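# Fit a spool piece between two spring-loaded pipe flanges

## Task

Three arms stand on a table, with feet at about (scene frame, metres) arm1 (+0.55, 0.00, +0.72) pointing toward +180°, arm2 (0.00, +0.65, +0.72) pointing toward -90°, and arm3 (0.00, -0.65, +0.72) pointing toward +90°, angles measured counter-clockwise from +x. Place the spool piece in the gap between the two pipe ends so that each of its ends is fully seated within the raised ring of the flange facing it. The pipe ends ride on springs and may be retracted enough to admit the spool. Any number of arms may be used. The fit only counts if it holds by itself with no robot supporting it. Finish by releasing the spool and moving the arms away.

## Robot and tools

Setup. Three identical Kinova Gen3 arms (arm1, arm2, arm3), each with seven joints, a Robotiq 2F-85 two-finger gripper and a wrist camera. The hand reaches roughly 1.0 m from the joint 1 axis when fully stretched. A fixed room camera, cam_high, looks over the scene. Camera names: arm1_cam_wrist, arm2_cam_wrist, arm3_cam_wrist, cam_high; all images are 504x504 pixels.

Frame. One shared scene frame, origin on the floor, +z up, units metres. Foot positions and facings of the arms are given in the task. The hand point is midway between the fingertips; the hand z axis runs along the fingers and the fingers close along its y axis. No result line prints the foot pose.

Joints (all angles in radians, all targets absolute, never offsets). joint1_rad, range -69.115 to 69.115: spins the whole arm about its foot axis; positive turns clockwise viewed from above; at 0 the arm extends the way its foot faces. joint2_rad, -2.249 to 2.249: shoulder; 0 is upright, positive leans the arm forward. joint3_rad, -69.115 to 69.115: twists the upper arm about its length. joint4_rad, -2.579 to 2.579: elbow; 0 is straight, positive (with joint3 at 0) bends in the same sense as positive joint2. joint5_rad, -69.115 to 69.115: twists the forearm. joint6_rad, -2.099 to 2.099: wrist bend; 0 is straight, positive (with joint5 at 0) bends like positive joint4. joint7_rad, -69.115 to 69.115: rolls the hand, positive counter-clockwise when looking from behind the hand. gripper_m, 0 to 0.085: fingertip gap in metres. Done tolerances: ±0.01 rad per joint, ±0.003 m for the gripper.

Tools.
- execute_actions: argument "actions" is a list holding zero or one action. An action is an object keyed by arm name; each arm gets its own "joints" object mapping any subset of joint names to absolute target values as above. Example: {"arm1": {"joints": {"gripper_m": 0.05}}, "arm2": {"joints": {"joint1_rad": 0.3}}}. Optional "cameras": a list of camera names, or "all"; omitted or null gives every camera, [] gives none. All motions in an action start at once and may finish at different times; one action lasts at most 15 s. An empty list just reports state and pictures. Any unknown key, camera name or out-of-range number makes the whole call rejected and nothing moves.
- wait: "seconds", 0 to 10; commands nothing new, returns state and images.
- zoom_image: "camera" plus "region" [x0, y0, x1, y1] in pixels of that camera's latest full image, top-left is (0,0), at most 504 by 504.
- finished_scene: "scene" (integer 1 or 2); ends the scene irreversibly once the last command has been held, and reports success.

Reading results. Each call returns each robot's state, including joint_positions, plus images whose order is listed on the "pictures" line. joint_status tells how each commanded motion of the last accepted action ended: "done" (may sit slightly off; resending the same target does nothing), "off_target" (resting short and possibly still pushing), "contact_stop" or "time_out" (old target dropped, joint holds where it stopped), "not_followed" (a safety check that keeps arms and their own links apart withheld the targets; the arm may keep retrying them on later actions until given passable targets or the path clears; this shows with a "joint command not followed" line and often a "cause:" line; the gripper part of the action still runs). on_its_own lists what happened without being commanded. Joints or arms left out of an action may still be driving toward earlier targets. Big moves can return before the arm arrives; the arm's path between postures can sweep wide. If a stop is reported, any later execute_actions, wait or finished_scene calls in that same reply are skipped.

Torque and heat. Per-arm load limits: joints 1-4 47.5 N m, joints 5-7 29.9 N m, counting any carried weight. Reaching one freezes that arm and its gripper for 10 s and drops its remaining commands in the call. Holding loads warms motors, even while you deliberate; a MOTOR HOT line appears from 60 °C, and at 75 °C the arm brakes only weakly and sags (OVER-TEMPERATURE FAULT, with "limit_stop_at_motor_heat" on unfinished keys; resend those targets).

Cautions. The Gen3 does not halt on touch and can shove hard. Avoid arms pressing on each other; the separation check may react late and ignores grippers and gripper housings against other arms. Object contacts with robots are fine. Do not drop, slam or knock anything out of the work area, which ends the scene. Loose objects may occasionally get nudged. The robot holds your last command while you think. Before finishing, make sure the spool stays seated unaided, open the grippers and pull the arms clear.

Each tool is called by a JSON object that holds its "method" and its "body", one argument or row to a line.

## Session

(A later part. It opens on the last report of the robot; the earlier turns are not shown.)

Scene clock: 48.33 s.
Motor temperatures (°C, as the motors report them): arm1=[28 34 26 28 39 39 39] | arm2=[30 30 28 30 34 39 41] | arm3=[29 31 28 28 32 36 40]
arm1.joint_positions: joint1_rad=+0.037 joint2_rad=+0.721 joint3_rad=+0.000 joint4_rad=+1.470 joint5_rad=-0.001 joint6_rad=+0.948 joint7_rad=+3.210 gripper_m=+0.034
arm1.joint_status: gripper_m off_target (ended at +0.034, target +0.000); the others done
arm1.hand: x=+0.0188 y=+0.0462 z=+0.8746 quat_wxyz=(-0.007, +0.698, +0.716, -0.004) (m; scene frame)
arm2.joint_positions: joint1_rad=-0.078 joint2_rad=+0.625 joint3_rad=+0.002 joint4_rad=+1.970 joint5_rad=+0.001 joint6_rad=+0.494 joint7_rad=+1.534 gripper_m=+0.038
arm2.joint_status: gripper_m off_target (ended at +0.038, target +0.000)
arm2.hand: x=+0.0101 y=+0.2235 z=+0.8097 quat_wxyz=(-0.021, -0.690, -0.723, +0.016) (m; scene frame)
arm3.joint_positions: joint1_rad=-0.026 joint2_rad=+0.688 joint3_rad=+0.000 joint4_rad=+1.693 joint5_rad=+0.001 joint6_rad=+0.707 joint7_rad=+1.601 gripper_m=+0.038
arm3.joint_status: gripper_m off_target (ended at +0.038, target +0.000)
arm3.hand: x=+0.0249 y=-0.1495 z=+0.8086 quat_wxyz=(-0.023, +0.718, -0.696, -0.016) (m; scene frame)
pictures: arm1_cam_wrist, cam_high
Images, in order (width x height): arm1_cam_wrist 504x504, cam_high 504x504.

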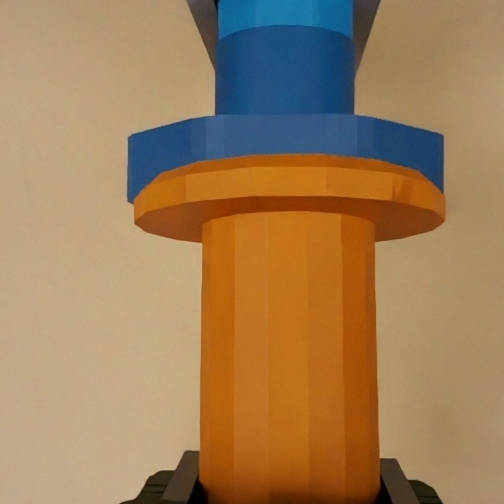

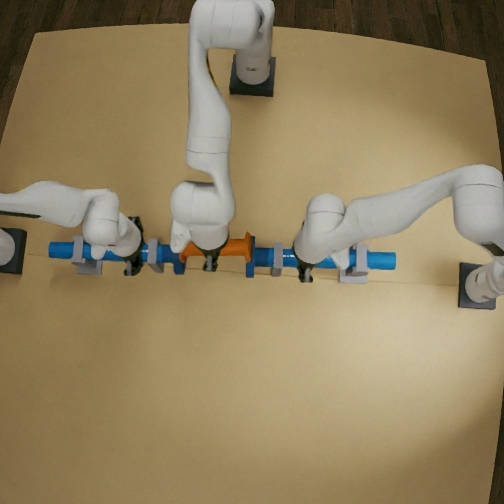

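{"method": "execute_actions", "body": {
  "actions": [
    {"arm1": {"joints": {"joint2_rad": 0.706, "joint4_rad": 1.445, "joint6_rad": 0.996, "gripper_m": 0.0}}, "arm2": {"joints": {"joint2_rad": 0.6094, "joint4_rad": 2.0139, "joint6_rad": 0.4926, "gripper_m": 0.0}}, "arm3": {"joints": {"gripper_m": 0.0}}}
  ],
  "cameras": ["arm1_cam_wrist", "arm2_cam_wrist"]
}}

Scene clock: 51.40 s.
Motor temperatures (°C, as the motors report them): arm1=[28 34 26 28 39 39 39] | arm2=[30 30 28 30 34 39 41] | arm3=[29 32 28 28 32 36 40]
arm1.joint_positions: joint1_rad=+0.036 joint2_rad=+0.708 joint3_rad=+0.000 joint4_rad=+1.446 joint5_rad=+0.000 joint6_rad=+0.996 joint7_rad=+3.210 gripper_m=+0.034
arm1.joint_status: gripper_m off_target (ended at +0.034, target +0.000); the others done
arm1.hand: x=+0.0196 y=+0.0461 z=+0.8879 quat_wxyz=(-0.004, +0.697, +0.717, +0.000) (m; scene frame)
arm2.joint_positions: joint1_rad=-0.079 joint2_rad=+0.616 joint3_rad=+0.002 joint4_rad=+1.993 joint5_rad=+0.001 joint6_rad=+0.473 joint7_rad=+1.534 gripper_m=+0.038
arm2.joint_status: joint4_rad time_out (moved +0.023 of +0.044); joint6_rad time_out (moved -0.021 of -0.001); gripper_m off_target (ended at +0.038, target +0.000); the others done
arm2.hand: x=+0.0098 y=+0.2280 z=+0.8097 quat_wxyz=(-0.024, -0.690, -0.723, +0.019) (m; scene frame)
arm3.joint_positions: joint1_rad=-0.026 joint2_rad=+0.687 joint3_rad=+0.000 joint4_rad=+1.693 joint5_rad=+0.001 joint6_rad=+0.707 joint7_rad=+1.601 gripper_m=+0.038
arm3.joint_status: gripper_m off_target (ended at +0.038, target +0.000)
arm3.hand: x=+0.0250 y=-0.1493 z=+0.8094 quat_wxyz=(-0.023, +0.717, -0.696, -0.017) (m; scene frame)
pictures: arm1_cam_wrist, arm2_cam_wrist
Images, in order (width x height): arm1_cam_wrist 504x504, arm2_cam_wrist 504x504.

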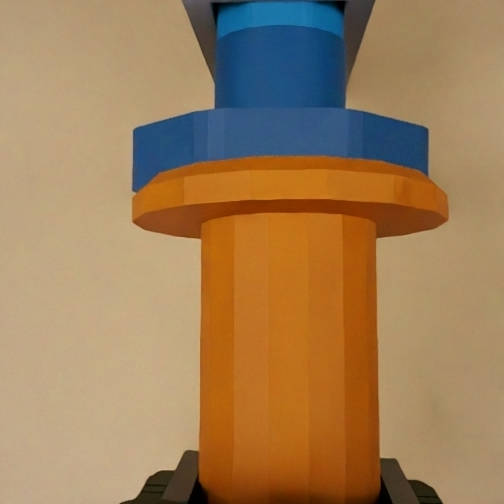

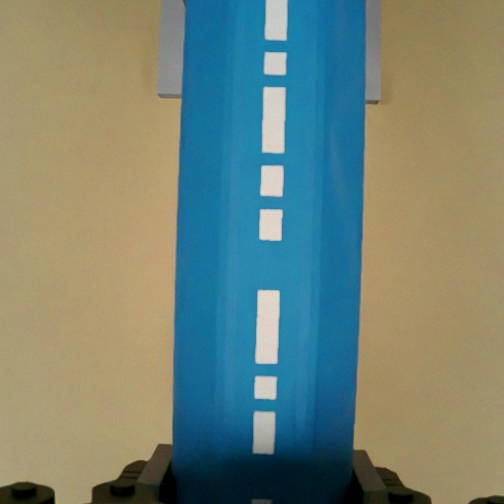

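{"method": "execute_actions", "body": {
  "actions": [
    {"arm1": {"joints": {"gripper_m": 0.0}}, "arm2": {"joints": {"joint2_rad": 0.5957, "joint4_rad": 2.048, "joint6_rad": 0.49, "gripper_m": 0.0}}, "arm3": {"joints": {"joint2_rad": 0.6669, "joint4_rad": 1.7395, "joint6_rad": 0.727, "gripper_m": 0.0}}}
  ],
  "cameras": ["arm1_cam_wrist", "cam_high"]
}}

Scene clock: 54.87 s.
Motor temperatures (°C, as the motors report them): arm1=[28 34 26 28 39 39 39] | arm2=[30 30 28 30 34 40 41] | arm3=[29 32 28 28 32 36 40]
arm1.joint_positions: joint1_rad=+0.036 joint2_rad=+0.708 joint3_rad=+0.000 joint4_rad=+1.446 joint5_rad=+0.000 joint6_rad=+0.996 joint7_rad=+3.210 gripper_m=+0.034
arm1.joint_status: gripper_m off_target (ended at +0.034, target +0.000)
arm1.hand: x=+0.0196 y=+0.0461 z=+0.8879 quat_wxyz=(-0.004, +0.697, +0.717, +0.000) (m; scene frame)
arm2.joint_positions: joint1_rad=-0.079 joint2_rad=+0.610 joint3_rad=+0.002 joint4_rad=+2.009 joint5_rad=+0.001 joint6_rad=+0.449 joint7_rad=+1.534 gripper_m=+0.038
arm2.joint_status: joint2_rad time_out (moved -0.006 of -0.020); joint4_rad time_out (moved +0.016 of +0.055); joint6_rad time_out (moved -0.023 of +0.017); gripper_m off_target (ended at +0.038, target +0.000)
arm2.hand: x=+0.0098 y=+0.2287 z=+0.8097 quat_wxyz=(-0.029, -0.690, -0.723, +0.023) (m; scene frame)
arm3.joint_positions: joint1_rad=-0.025 joint2_rad=+0.679 joint3_rad=+0.000 joint4_rad=+1.710 joint5_rad=+0.001 joint6_rad=+0.695 joint7_rad=+1.601 gripper_m=+0.038
arm3.joint_status: joint2_rad time_out (moved -0.008 of -0.020); joint4_rad time_out (moved +0.017 of +0.046); joint6_rad time_out (moved -0.012 of +0.020); gripper_m off_target (ended at +0.038, target +0.000)
arm3.hand: x=+0.0252 y=-0.1532 z=+0.8094 quat_wxyz=(-0.024, +0.717, -0.696, -0.017) (m; scene frame)
pictures: arm1_cam_wrist, cam_high
Images, in order (width x height): arm1_cam_wrist 504x504, cam_high 504x504.

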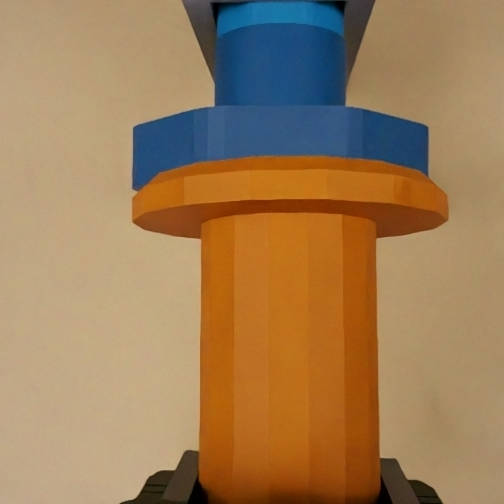

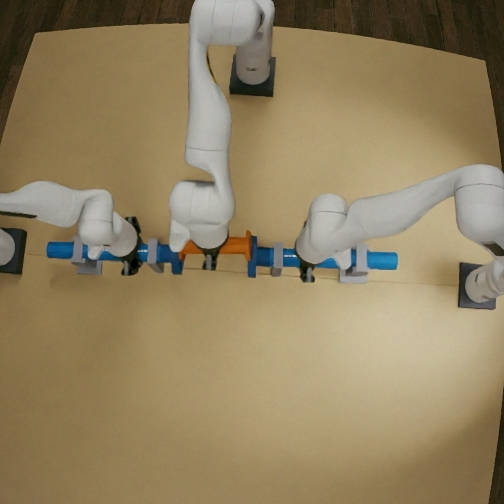

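{"method": "execute_actions", "body": {
  "actions": [
    {"arm1": {"joints": {"gripper_m": 0.0}}, "arm2": {"joints": {"gripper_m": 0.0}}, "arm3": {"joints": {"joint2_rad": 0.6501, "joint4_rad": 1.777, "joint6_rad": 0.706, "gripper_m": 0.0}}}
  ],
  "cameras": ["cam_high"]
}}

Scene clock: 57.67 s.
Motor temperatures (°C, as the motors report them): arm1=[28 34 26 28 39 39 39] | arm2=[30 30 28 30 34 40 41] | arm3=[29 32 28 28 32 37 40]
arm1.joint_positions: joint1_rad=+0.036 joint2_rad=+0.708 joint3_rad=+0.000 joint4_rad=+1.446 joint5_rad=+0.000 joint6_rad=+0.996 joint7_rad=+3.210 gripper_m=+0.034
arm1.joint_status: gripper_m off_target (ended at +0.034, target +0.000)
arm1.hand: x=+0.0196 y=+0.0461 z=+0.8879 quat_wxyz=(-0.004, +0.697, +0.717, +0.000) (m; scene frame)
arm2.joint_positions: joint1_rad=-0.079 joint2_rad=+0.610 joint3_rad=+0.002 joint4_rad=+2.009 joint5_rad=+0.001 joint6_rad=+0.449 joint7_rad=+1.534 gripper_m=+0.038
arm2.joint_status: gripper_m off_target (ended at +0.038, target +0.000)
arm2.hand: x=+0.0098 y=+0.2287 z=+0.8097 quat_wxyz=(-0.029, -0.690, -0.723, +0.023) (m; scene frame)
arm3.joint_positions: joint1_rad=-0.025 joint2_rad=+0.669 joint3_rad=+0.000 joint4_rad=+1.736 joint5_rad=+0.001 joint6_rad=+0.661 joint7_rad=+1.601 gripper_m=+0.038
arm3.joint_status: joint2_rad time_out (moved -0.011 of -0.029); joint4_rad time_out (moved +0.025 of +0.067); joint6_rad time_out (moved -0.034 of +0.011); gripper_m off_target (ended at +0.038, target +0.000)
arm3.hand: x=+0.0252 y=-0.1542 z=+0.8094 quat_wxyz=(-0.031, +0.717, -0.696, -0.024) (m; scene frame)
pictures: cam_high
Images, in order (width x height): cam_high 504x504.

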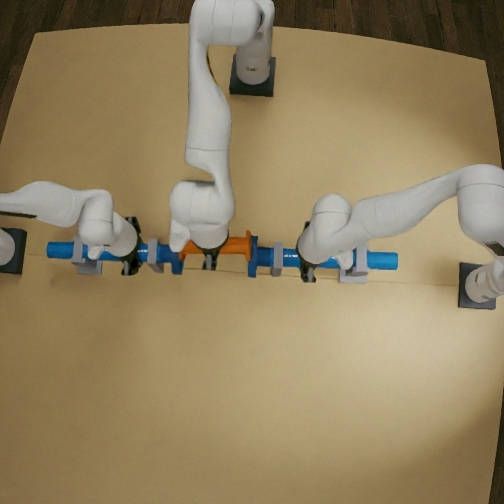

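{"method": "execute_actions", "body": {
  "actions": [
    {"arm1": {"joints": {"joint1_rad": 0.0525, "joint2_rad": 0.7014, "joint4_rad": 1.4396, "joint6_rad": 1.0059, "gripper_m": 0.0}}, "arm2": {"joints": {"gripper_m": 0.0}}, "arm3": {"joints": {"gripper_m": 0.0}}}
  ],
  "cameras": ["arm1_cam_wrist"]
}}

Scene clock: 60.00 s.
Motor temperatures (°C, as the motors report them): arm1=[28 34 26 28 39 39 39] | arm2=[30 30 28 30 34 40 41] | arm3=[29 32 28 28 32 37 40]
arm1.joint_positions: joint1_rad=+0.052 joint2_rad=+0.703 joint3_rad=+0.000 joint4_rad=+1.440 joint5_rad=+0.000 joint6_rad=+1.006 joint7_rad=+3.210 gripper_m=+0.034
arm1.joint_status: gripper_m off_target (ended at +0.034, target +0.000); the others done
arm1.hand: x=+0.0202 y=+0.0548 z=+0.8918 quat_wxyz=(-0.004, +0.703, +0.711, +0.000) (m; scene frame)
arm2.joint_positions: joint1_rad=-0.079 joint2_rad=+0.610 joint3_rad=+0.002 joint4_rad=+2.009 joint5_rad=+0.001 joint6_rad=+0.449 joint7_rad=+1.534 gripper_m=+0.038
arm2.joint_status: gripper_m off_target (ended at +0.038, target +0.000)
arm2.hand: x=+0.0098 y=+0.2287 z=+0.8097 quat_wxyz=(-0.029, -0.690, -0.723, +0.023) (m; scene frame)
arm3.joint_positions: joint1_rad=-0.025 joint2_rad=+0.669 joint3_rad=+0.000 joint4_rad=+1.736 joint5_rad=+0.001 joint6_rad=+0.661 joint7_rad=+1.601 gripper_m=+0.038
arm3.joint_status: gripper_m off_target (ended at +0.038, target +0.000)
arm3.hand: x=+0.0252 y=-0.1542 z=+0.8094 quat_wxyz=(-0.031, +0.717, -0.696, -0.024) (m; scene frame)
pictures: arm1_cam_wrist
Images, in order (width x height): arm1_cam_wrist 504x504.

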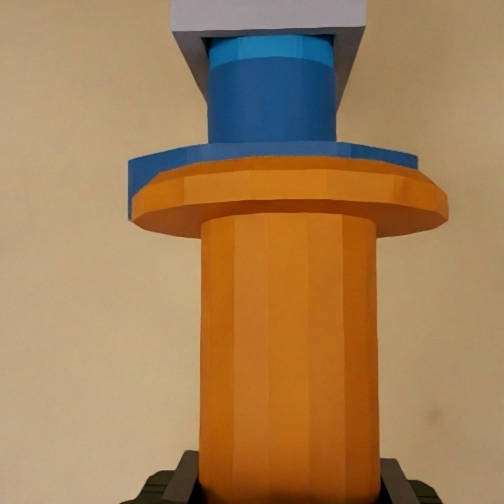

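{"method": "execute_actions", "body": {
  "actions": [
    {"arm1": {"joints": {"joint2_rad": 0.7202, "joint4_rad": 1.4601, "joint6_rad": 0.9687, "gripper_m": 0.0}}, "arm2": {"joints": {"gripper_m": 0.0}}, "arm3": {"joints": {"gripper_m": 0.0}}}
  ],
  "cameras": ["arm1_cam_wrist"]
}}

Scene clock: 60.87 s.
Motor temperatures (°C, as the motors report them): arm1=[28 34 26 28 39 39 39] | arm2=[30 30 28 30 34 40 41] | arm3=[29 32 28 28 32 37 40]
arm1.joint_positions: joint1_rad=+0.052 joint2_rad=+0.722 joint3_rad=+0.000 joint4_rad=+1.461 joint5_rad=+0.000 joint6_rad=+0.969 joint7_rad=+3.210 gripper_m=+0.034
arm1.joint_status: gripper_m off_target (ended at +0.034, target +0.000); the others done
arm1.hand: x=+0.0215 y=+0.0545 z=+0.8765 quat_wxyz=(-0.003, +0.703, +0.711, +0.000) (m; scene frame)
arm2.joint_positions: joint1_rad=-0.079 joint2_rad=+0.610 joint3_rad=+0.002 joint4_rad=+2.009 joint5_rad=+0.001 joint6_rad=+0.449 joint7_rad=+1.534 gripper_m=+0.038
arm2.joint_status: gripper_m off_target (ended at +0.038, target +0.000)
arm2.hand: x=+0.0098 y=+0.2287 z=+0.8097 quat_wxyz=(-0.029, -0.690, -0.723, +0.023) (m; scene frame)
arm3.joint_positions: joint1_rad=-0.025 joint2_rad=+0.669 joint3_rad=+0.000 joint4_rad=+1.736 joint5_rad=+0.001 joint6_rad=+0.661 joint7_rad=+1.601 gripper_m=+0.038
arm3.joint_status: gripper_m off_target (ended at +0.038, target +0.000)
arm3.hand: x=+0.0252 y=-0.1542 z=+0.8094 quat_wxyz=(-0.031, +0.717, -0.696, -0.024) (m; scene frame)
pictures: arm1_cam_wrist
Images, in order (width x height): arm1_cam_wrist 504x504.

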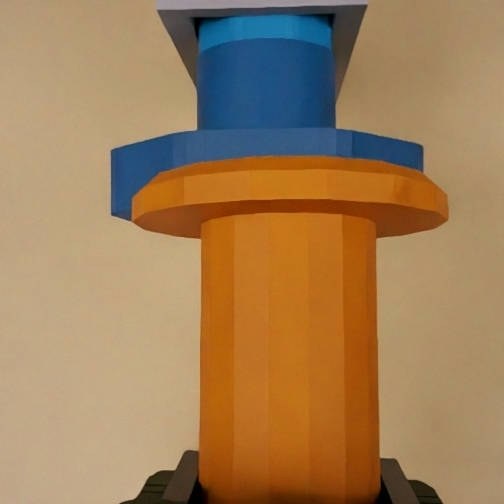

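{"method": "execute_actions", "body": {
  "actions": [
    {"arm1": {"joints": {"joint2_rad": 0.7325, "joint4_rad": 1.4745, "joint6_rad": 0.944, "gripper_m": 0.0}}, "arm2": {"joints": {"gripper_m": 0.0}}, "arm3": {"joints": {"gripper_m": 0.0}}}
  ],
  "cameras": ["arm1_cam_wrist"]
}}

Scene clock: 62.17 s.
Motor temperatures (°C, as the motors report them): arm1=[28 34 26 28 39 39 39] | arm2=[30 30 28 30 34 40 41] | arm3=[29 32 28 28 32 37 40]
arm1.joint_positions: joint1_rad=+0.052 joint2_rad=+0.734 joint3_rad=-0.001 joint4_rad=+1.475 joint5_rad=-0.001 joint6_rad=+0.944 joint7_rad=+3.210 gripper_m=+0.034
arm1.joint_status: gripper_m off_target (ended at +0.034, target +0.000); the others done
arm1.hand: x=+0.0230 y=+0.0538 z=+0.8663 quat_wxyz=(-0.002, +0.703, +0.711, +0.001) (m; scene frame)
arm2.joint_positions: joint1_rad=-0.079 joint2_rad=+0.610 joint3_rad=+0.002 joint4_rad=+2.009 joint5_rad=+0.001 joint6_rad=+0.449 joint7_rad=+1.534 gripper_m=+0.038
arm2.joint_status: gripper_m off_target (ended at +0.038, target +0.000)
arm2.hand: x=+0.0098 y=+0.2287 z=+0.8097 quat_wxyz=(-0.029, -0.690, -0.723, +0.023) (m; scene frame)
arm3.joint_positions: joint1_rad=-0.025 joint2_rad=+0.669 joint3_rad=+0.000 joint4_rad=+1.736 joint5_rad=+0.001 joint6_rad=+0.661 joint7_rad=+1.601 gripper_m=+0.038
arm3.joint_status: gripper_m off_target (ended at +0.038, target +0.000)
arm3.hand: x=+0.0252 y=-0.1542 z=+0.8094 quat_wxyz=(-0.031, +0.717, -0.696, -0.024) (m; scene frame)
pictures: arm1_cam_wrist
Images, in order (width x height): arm1_cam_wrist 504x504.

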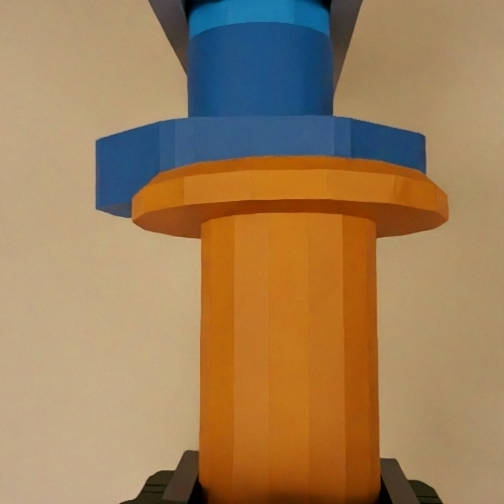

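{"method": "execute_actions", "body": {
  "actions": [
    {"arm1": {"joints": {"joint2_rad": 0.8342, "joint4_rad": 1.5120, "joint6_rad": 0.7954, "gripper_m": 0.0}}, "arm2": {"joints": {"gripper_m": 0.0}}, "arm3": {"joints": {"gripper_m": 0.0}}}
  ],
  "cameras": ["arm1_cam_wrist", "cam_high"]
}}

Scene clock: 64.67 s.
Motor temperatures (°C, as the motors report them): arm1=[28 34 26 28 39 39 39] | arm2=[30 30 28 30 34 40 41] | arm3=[29 32 28 28 32 37 40]
arm1.joint_positions: joint1_rad=+0.052 joint2_rad=+0.835 joint3_rad=-0.001 joint4_rad=+1.512 joint5_rad=+0.000 joint6_rad=+0.795 joint7_rad=+3.210 gripper_m=+0.034
arm1.joint_status: gripper_m off_target (ended at +0.034, target +0.000); the others done
arm1.hand: x=+0.0167 y=+0.0544 z=+0.8036 quat_wxyz=(-0.006, +0.703, +0.711, -0.003) (m; scene frame)
arm2.joint_positions: joint1_rad=-0.079 joint2_rad=+0.610 joint3_rad=+0.002 joint4_rad=+2.009 joint5_rad=+0.001 joint6_rad=+0.449 joint7_rad=+1.534 gripper_m=+0.038
arm2.joint_status: gripper_m off_target (ended at +0.038, target +0.000)
arm2.hand: x=+0.0098 y=+0.2287 z=+0.8097 quat_wxyz=(-0.029, -0.690, -0.723, +0.023) (m; scene frame)
arm3.joint_positions: joint1_rad=-0.025 joint2_rad=+0.669 joint3_rad=+0.000 joint4_rad=+1.736 joint5_rad=+0.001 joint6_rad=+0.661 joint7_rad=+1.601 gripper_m=+0.038
arm3.joint_status: gripper_m off_target (ended at +0.038, target +0.000)
arm3.hand: x=+0.0252 y=-0.1542 z=+0.8094 quat_wxyz=(-0.031, +0.717, -0.696, -0.024) (m; scene frame)
pictures: arm1_cam_wrist, cam_high
Images, in order (width x height): arm1_cam_wrist 504x504, cam_high 504x504.

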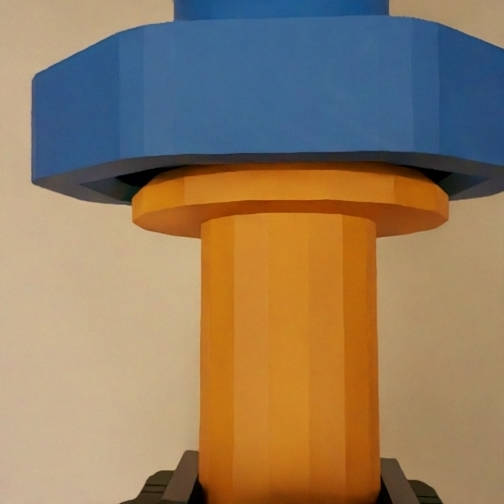

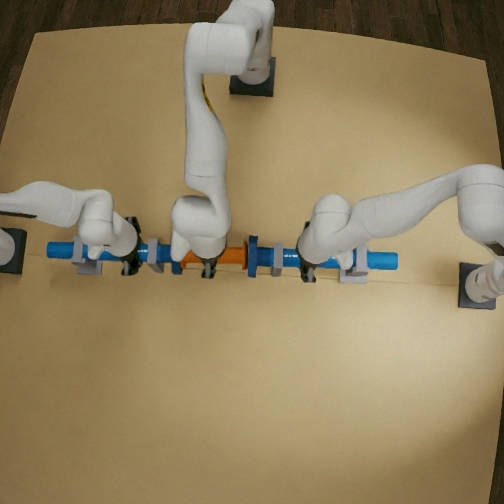

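{"method": "execute_actions", "body": {
  "actions": [
    {"arm1": {"joints": {"gripper_m": 0.0}}, "arm2": {"joints": {"joint2_rad": 0.6237, "joint4_rad": 1.9749, "joint6_rad": 0.4694, "gripper_m": 0.0}}, "arm3": {"joints": {"joint2_rad": 0.6858, "joint4_rad": 1.6985, "joint6_rad": 0.6817, "gripper_m": 0.0}}}
  ],
  "cameras": ["arm1_cam_wrist", "cam_high"]
}}

Scene clock: 65.90 s.
Motor temperatures (°C, as the motors report them): arm1=[28 34 26 28 39 39 39] | arm2=[30 30 28 30 34 40 41] | arm3=[29 32 28 28 32 37 40]
arm1.joint_positions: joint1_rad=+0.049 joint2_rad=+0.836 joint3_rad=-0.004 joint4_rad=+1.512 joint5_rad=-0.003 joint6_rad=+0.794 joint7_rad=+3.210 gripper_m=+0.034
arm1.joint_status: gripper_m off_target (ended at +0.034, target +0.000)
arm1.hand: x=+0.0164 y=+0.0506 z=+0.8029 quat_wxyz=(-0.005, +0.701, +0.713, -0.004) (m; scene frame)
arm2.joint_positions: joint1_rad=-0.078 joint2_rad=+0.624 joint3_rad=+0.002 joint4_rad=+1.980 joint5_rad=+0.001 joint6_rad=+0.476 joint7_rad=+1.534 gripper_m=+0.038
arm2.joint_status: gripper_m off_target (ended at +0.038, target +0.000); the others done
arm2.hand: x=+0.0101 y=+0.2231 z=+0.8089 quat_wxyz=(-0.025, -0.690, -0.723, +0.020) (m; scene frame)
arm3.joint_positions: joint1_rad=-0.025 joint2_rad=+0.684 joint3_rad=+0.000 joint4_rad=+1.702 joint5_rad=+0.001 joint6_rad=+0.688 joint7_rad=+1.600 gripper_m=+0.038
arm3.joint_status: gripper_m off_target (ended at +0.038, target +0.000); the others done
arm3.hand: x=+0.0252 y=-0.1476 z=+0.8089 quat_wxyz=(-0.028, +0.717, -0.696, -0.021) (m; scene frame)
pictures: arm1_cam_wrist, cam_high
Images, in order (width x height): arm1_cam_wrist 504x504, cam_high 504x504.

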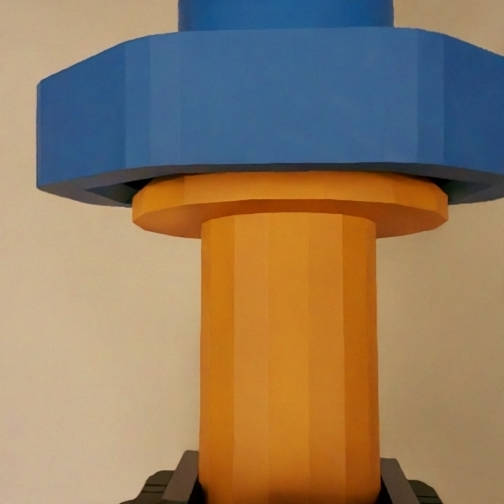

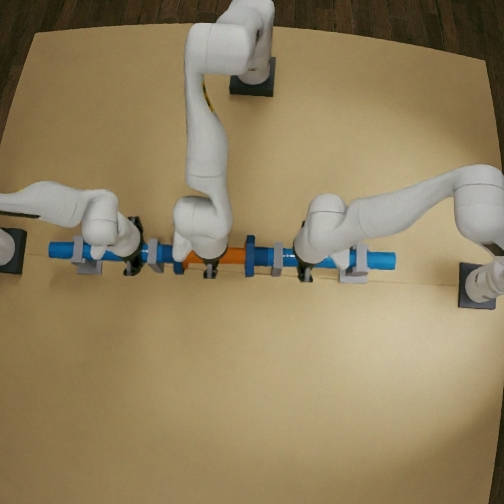

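{"method": "execute_actions", "body": {
  "actions": [
    {"arm1": {"joints": {"gripper_m": 0.0}}, "arm2": {"joints": {"joint2_rad": 0.631, "joint4_rad": 1.962, "joint6_rad": 0.487, "gripper_m": 0.0}}, "arm3": {"joints": {"joint2_rad": 0.693, "joint4_rad": 1.682, "joint6_rad": 0.699, "gripper_m": 0.0}}}
  ],
  "cameras": ["arm1_cam_wrist", "cam_high"]
}}

Scene clock: 66.87 s.
Motor temperatures (°C, as the motors report them): arm1=[28 34 26 28 39 39 39] | arm2=[30 30 28 30 34 40 41] | arm3=[29 32 28 28 32 37 40]
arm1.joint_positions: joint1_rad=+0.048 joint2_rad=+0.837 joint3_rad=-0.004 joint4_rad=+1.512 joint5_rad=-0.002 joint6_rad=+0.794 joint7_rad=+3.210 gripper_m=+0.034
arm1.joint_status: gripper_m off_target (ended at +0.034, target +0.000)
arm1.hand: x=+0.0165 y=+0.0505 z=+0.8027 quat_wxyz=(-0.005, +0.701, +0.713, -0.004) (m; scene frame)
arm2.joint_positions: joint1_rad=-0.078 joint2_rad=+0.628 joint3_rad=+0.002 joint4_rad=+1.968 joint5_rad=+0.001 joint6_rad=+0.495 joint7_rad=+1.534 gripper_m=+0.038
arm2.joint_status: gripper_m off_target (ended at +0.038, target +0.000); the others done
arm2.hand: x=+0.0101 y=+0.2231 z=+0.8088 quat_wxyz=(-0.021, -0.690, -0.724, +0.016) (m; scene frame)
arm3.joint_positions: joint1_rad=-0.025 joint2_rad=+0.691 joint3_rad=+0.000 joint4_rad=+1.688 joint5_rad=+0.001 joint6_rad=+0.707 joint7_rad=+1.600 gripper_m=+0.038
arm3.joint_status: gripper_m off_target (ended at +0.038, target +0.000); the others done
arm3.hand: x=+0.0253 y=-0.1475 z=+0.8086 quat_wxyz=(-0.023, +0.717, -0.697, -0.017) (m; scene frame)
pictures: arm1_cam_wrist, cam_high
Images, in order (width x height): arm1_cam_wrist 504x504, cam_high 504x504.

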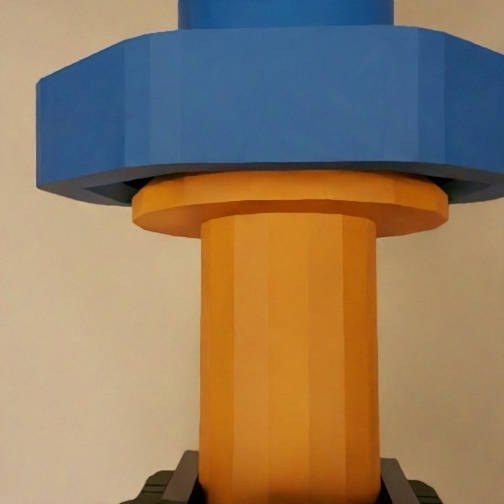

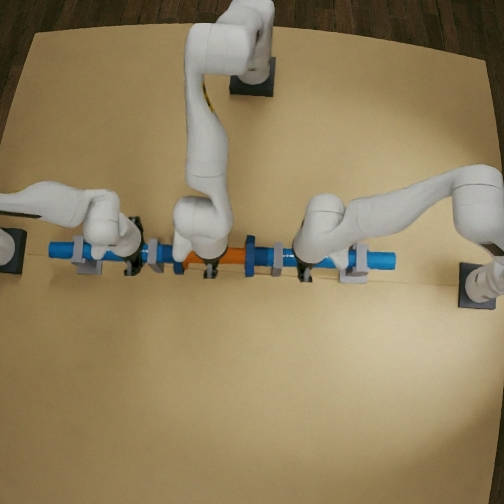

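{"method": "execute_actions", "body": {
  "actions": [
    {"arm1": {"joints": {"joint2_rad": 0.8243, "joint4_rad": 1.5073, "joint6_rad": 0.8100, "gripper_m": 0.0}}, "arm2": {"joints": {"gripper_m": 0.0}}, "arm3": {"joints": {"gripper_m": 0.0}}}
  ],
  "cameras": ["arm1_cam_wrist"]
}}

Scene clock: 67.97 s.
Motor temperatures (°C, as the motors report them): arm1=[28 34 26 28 39 39 39] | arm2=[30 30 28 30 34 40 41] | arm3=[29 32 28 28 32 37 40]
arm1.joint_positions: joint1_rad=+0.050 joint2_rad=+0.830 joint3_rad=-0.002 joint4_rad=+1.507 joint5_rad=+0.000 joint6_rad=+0.807 joint7_rad=+3.210 gripper_m=+0.034
arm1.joint_status: gripper_m off_target (ended at +0.034, target +0.000); the others done
arm1.hand: x=+0.0167 y=+0.0531 z=+0.8074 quat_wxyz=(-0.005, +0.702, +0.712, -0.002) (m; scene frame)
arm2.joint_positions: joint1_rad=-0.078 joint2_rad=+0.629 joint3_rad=+0.002 joint4_rad=+1.966 joint5_rad=+0.002 joint6_rad=+0.493 joint7_rad=+1.534 gripper_m=+0.038
arm2.joint_status: gripper_m off_target (ended at +0.038, target +0.000)
arm2.hand: x=+0.0101 y=+0.2219 z=+0.8088 quat_wxyz=(-0.021, -0.690, -0.724, +0.017) (m; scene frame)
arm3.joint_positions: joint1_rad=-0.025 joint2_rad=+0.690 joint3_rad=+0.000 joint4_rad=+1.685 joint5_rad=+0.000 joint6_rad=+0.705 joint7_rad=+1.600 gripper_m=+0.038
arm3.joint_status: gripper_m off_target (ended at +0.038, target +0.000)
arm3.hand: x=+0.0253 y=-0.1454 z=+0.8094 quat_wxyz=(-0.025, +0.717, -0.697, -0.019) (m; scene frame)
pictures: arm1_cam_wrist
Images, in order (width x height): arm1_cam_wrist 504x504.

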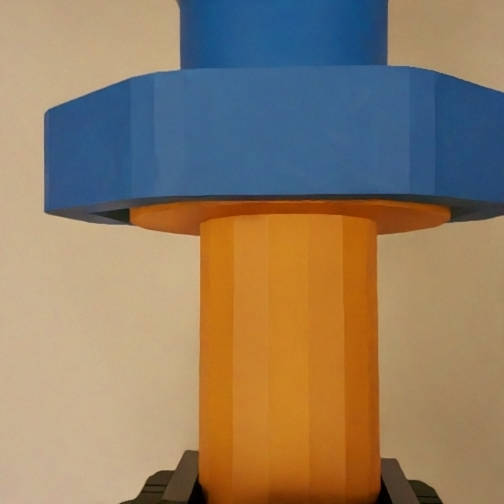

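{"method": "execute_actions", "body": {
  "actions": [
    {"arm1": {"joints": {"gripper_m": 0.0}}, "arm2": {"joints": {"joint2_rad": 0.638, "joint4_rad": 1.944, "joint6_rad": 0.506, "gripper_m": 0.0}}, "arm3": {"joints": {"joint2_rad": 0.701, "joint4_rad": 1.661, "joint6_rad": 0.718, "gripper_m": 0.0}}}
  ],
  "cameras": ["arm1_cam_wrist", "cam_high"]
}}

Scene clock: 68.83 s.
Motor temperatures (°C, as the motors report them): arm1=[28 34 26 28 39 39 39] | arm2=[30 30 28 30 34 40 41] | arm3=[29 32 28 28 32 37 40]
arm1.joint_positions: joint1_rad=+0.050 joint2_rad=+0.830 joint3_rad=-0.002 joint4_rad=+1.507 joint5_rad=+0.000 joint6_rad=+0.807 joint7_rad=+3.210 gripper_m=+0.034
arm1.joint_status: gripper_m off_target (ended at +0.034, target +0.000)
arm1.hand: x=+0.0167 y=+0.0532 z=+0.8073 quat_wxyz=(-0.005, +0.702, +0.712, -0.002) (m; scene frame)
arm2.joint_positions: joint1_rad=-0.078 joint2_rad=+0.634 joint3_rad=+0.002 joint4_rad=+1.952 joint5_rad=+0.001 joint6_rad=+0.516 joint7_rad=+1.534 gripper_m=+0.038
arm2.joint_status: gripper_m off_target (ended at +0.038, target +0.000); the others done
arm2.hand: x=+0.0101 y=+0.2218 z=+0.8088 quat_wxyz=(-0.016, -0.690, -0.724, +0.012) (m; scene frame)
arm3.joint_positions: joint1_rad=-0.025 joint2_rad=+0.697 joint3_rad=+0.000 joint4_rad=+1.669 joint5_rad=+0.000 joint6_rad=+0.728 joint7_rad=+1.600 gripper_m=+0.038
arm3.joint_status: gripper_m off_target (ended at +0.038, target +0.000); the others done
arm3.hand: x=+0.0253 y=-0.1450 z=+0.8094 quat_wxyz=(-0.020, +0.717, -0.697, -0.014) (m; scene frame)
pictures: arm1_cam_wrist, cam_high
Images, in order (width x height): arm1_cam_wrist 504x504, cam_high 504x504.

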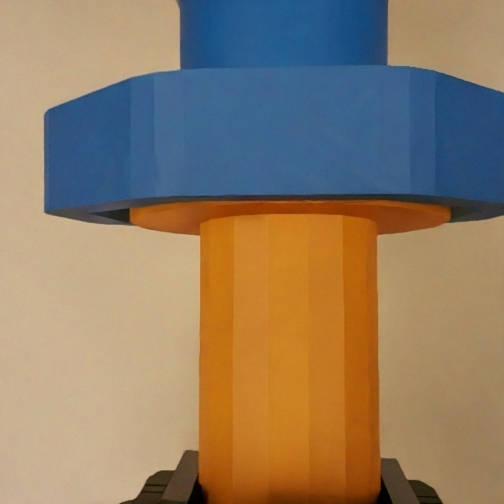

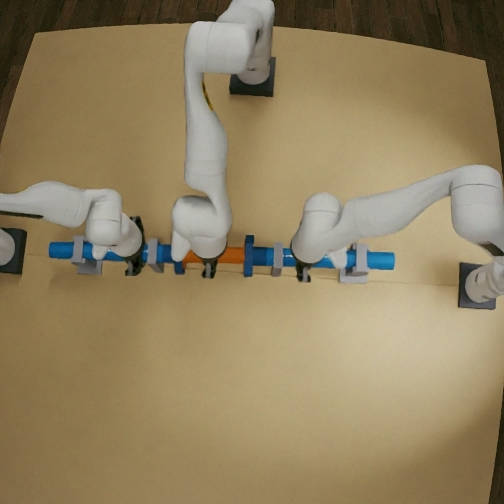

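{"method": "zoom_image", "body": {
  "camera": "cam_high",
  "region": [170, 225, 296, 288]
}}

Region (170, 225, 296, 288) of cam_high's 504x504 image, scaled by 4.000, with more detail than that image has.

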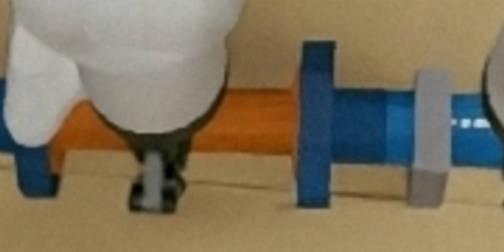

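{"method": "execute_actions", "body": {
  "actions": [
    {"arm1": {"joints": {"gripper_m": 0.0}}, "arm2": {"joints": {"gripper_m": 0.085}}, "arm3": {"joints": {"gripper_m": 0.085}}}
  ],
  "cameras": ["arm1_cam_wrist", "cam_high"]
}}

Scene clock: 70.53 s.
Motor temperatures (°C, as the motors report them): arm1=[28 34 26 28 39 39 39] | arm2=[30 30 28 30 34 40 41] | arm3=[29 32 28 28 32 37 40]
arm1.joint_positions: joint1_rad=+0.050 joint2_rad=+0.830 joint3_rad=-0.002 joint4_rad=+1.507 joint5_rad=+0.000 joint6_rad=+0.807 joint7_rad=+3.210 gripper_m=+0.034
arm1.joint_status: gripper_m off_target (ended at +0.034, target +0.000)
arm1.hand: x=+0.0167 y=+0.0532 z=+0.8073 quat_wxyz=(-0.005, +0.702, +0.712, -0.002) (m; scene frame)
arm2.joint_positions: joint1_rad=-0.080 joint2_rad=+0.638 joint3_rad=+0.000 joint4_rad=+1.944 joint5_rad=+0.000 joint6_rad=+0.506 joint7_rad=+1.534 gripper_m=+0.085
arm2.joint_status: all done
arm2.hand: x=+0.0128 y=+0.2154 z=+0.8086 quat_wxyz=(-0.022, -0.689, -0.724, +0.016) (m; scene frame)
arm3.joint_positions: joint1_rad=-0.025 joint2_rad=+0.701 joint3_rad=+0.000 joint4_rad=+1.661 joint5_rad=+0.000 joint6_rad=+0.718 joint7_rad=+1.600 gripper_m=+0.085
arm3.joint_status: all done
arm3.hand: x=+0.0247 y=-0.1386 z=+0.8096 quat_wxyz=(-0.025, +0.717, -0.697, -0.019) (m; scene frame)
pictures: arm1_cam_wrist, cam_high
Images, in order (width x height): arm1_cam_wrist 504x504, cam_high 504x504.

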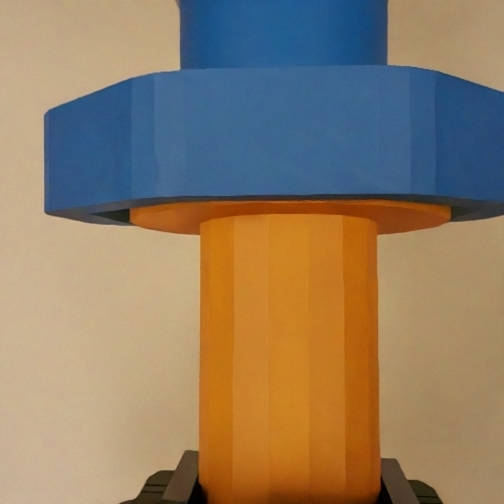

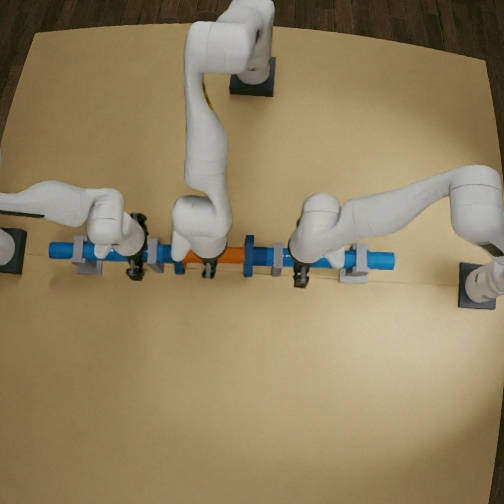

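{"method": "execute_actions", "body": {
  "actions": [
    {"arm1": {"joints": {"gripper_m": 0.085}}, "arm2": {"joints": {"joint2_rad": 0.411, "joint4_rad": 1.738, "joint6_rad": 0.966, "gripper_m": 0.085}}, "arm3": {"joints": {"joint2_rad": 0.538, "joint4_rad": 1.430, "joint6_rad": 1.146, "gripper_m": 0.085}}}
  ],
  "cameras": ["arm1_cam_wrist", "cam_high"]
}}

Scene clock: 72.17 s.
Motor temperatures (°C, as the motors report them): arm1=[28 34 26 28 39 39 39] | arm2=[30 30 28 30 34 40 41] | arm3=[29 32 28 28 32 37 40]
arm1.joint_positions: joint1_rad=+0.052 joint2_rad=+0.824 joint3_rad=+0.000 joint4_rad=+1.507 joint5_rad=+0.000 joint6_rad=+0.810 joint7_rad=+3.210 gripper_m=+0.085
arm1.joint_status: all done
arm1.hand: x=+0.0164 y=+0.0555 z=+0.8104 quat_wxyz=(-0.007, +0.703, +0.711, -0.003) (m; scene frame)
arm2.joint_positions: joint1_rad=-0.080 joint2_rad=+0.411 joint3_rad=+0.000 joint4_rad=+1.738 joint5_rad=+0.000 joint6_rad=+0.966 joint7_rad=+1.534 gripper_m=+0.085
arm2.joint_status: all done
arm2.hand: x=+0.0125 y=+0.2100 z=+0.9506 quat_wxyz=(-0.012, -0.689, -0.725, +0.007) (m; scene frame)
arm3.joint_positions: joint1_rad=-0.025 joint2_rad=+0.538 joint3_rad=+0.000 joint4_rad=+1.430 joint5_rad=+0.000 joint6_rad=+1.146 joint7_rad=+1.600 gripper_m=+0.085
arm3.joint_status: all done
arm3.hand: x=+0.0237 y=-0.1362 z=+0.9509 quat_wxyz=(-0.013, +0.717, -0.697, -0.007) (m; scene frame)
pictures: arm1_cam_wrist, cam_high
Images, in order (width x height): arm1_cam_wrist 504x504, cam_high 504x504.

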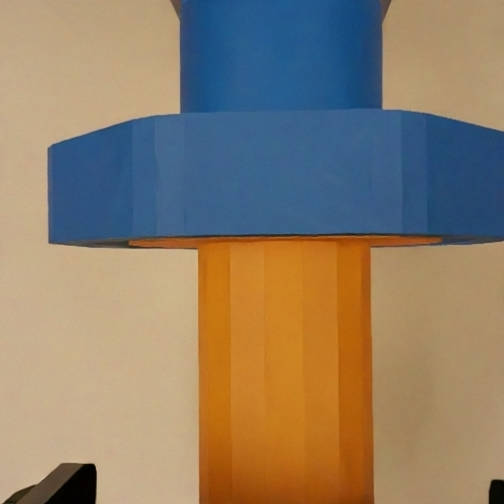

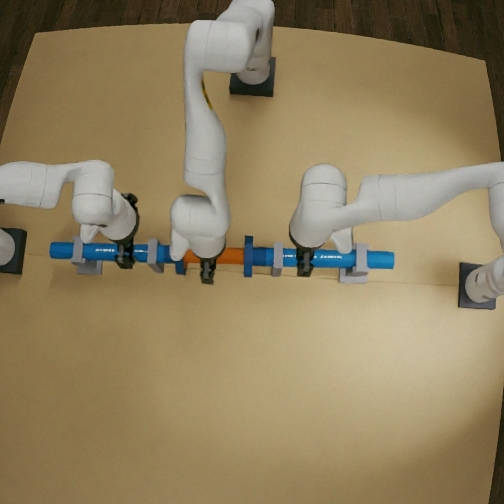

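The spool is seated. Raising arm1 clear.

{"method": "execute_actions", "body": {
  "actions": [
    {"arm1": {"joints": {"joint2_rad": 0.660, "joint4_rad": 1.369, "joint6_rad": 1.115, "gripper_m": 0.085}}}
  ],
  "cameras": ["cam_high"]
}}

Scene clock: 73.43 s.
Motor temperatures (°C, as the motors report them): arm1=[28 34 26 28 39 39 39] | arm2=[30 30 28 30 34 40 41] | arm3=[29 32 28 28 32 37 40]
arm1.joint_positions: joint1_rad=+0.053 joint2_rad=+0.660 joint3_rad=+0.000 joint4_rad=+1.369 joint5_rad=+0.000 joint6_rad=+1.115 joint7_rad=+3.210 gripper_m=+0.085
arm1.joint_status: all done
arm1.hand: x=+0.0155 y=+0.0550 z=+0.9347 quat_wxyz=(-0.006, +0.703, +0.711, -0.002) (m; scene frame)
arm2.joint_positions: joint1_rad=-0.080 joint2_rad=+0.411 joint3_rad=+0.000 joint4_rad=+1.738 joint5_rad=+0.000 joint6_rad=+0.966 joint7_rad=+1.534 gripper_m=+0.085
arm2.joint_status: not commanded
arm2.hand: x=+0.0125 y=+0.2100 z=+0.9506 quat_wxyz=(-0.012, -0.689, -0.725, +0.007) (m; scene frame)
arm3.joint_positions: joint1_rad=-0.025 joint2_rad=+0.538 joint3_rad=+0.000 joint4_rad=+1.430 joint5_rad=+0.000 joint6_rad=+1.146 joint7_rad=+1.600 gripper_m=+0.085
arm3.joint_status: not commanded
arm3.hand: x=+0.0237 y=-0.1362 z=+0.9509 quat_wxyz=(-0.013, +0.717, -0.697, -0.007) (m; scene frame)
pictures: cam_high
Images, in order (width x height): cam_high 504x504.

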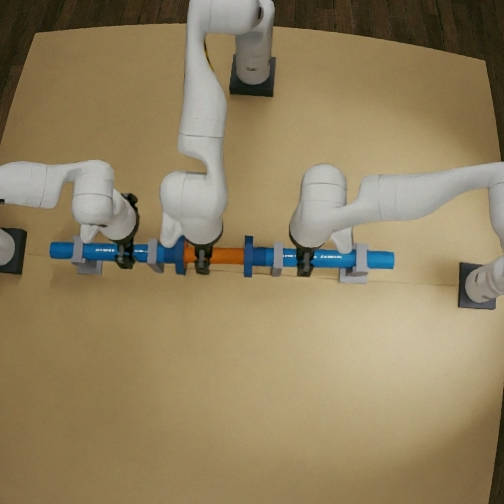

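{"method": "finished_scene", "body": {
  "scene": 2
}}

The scene is finished: the task was done.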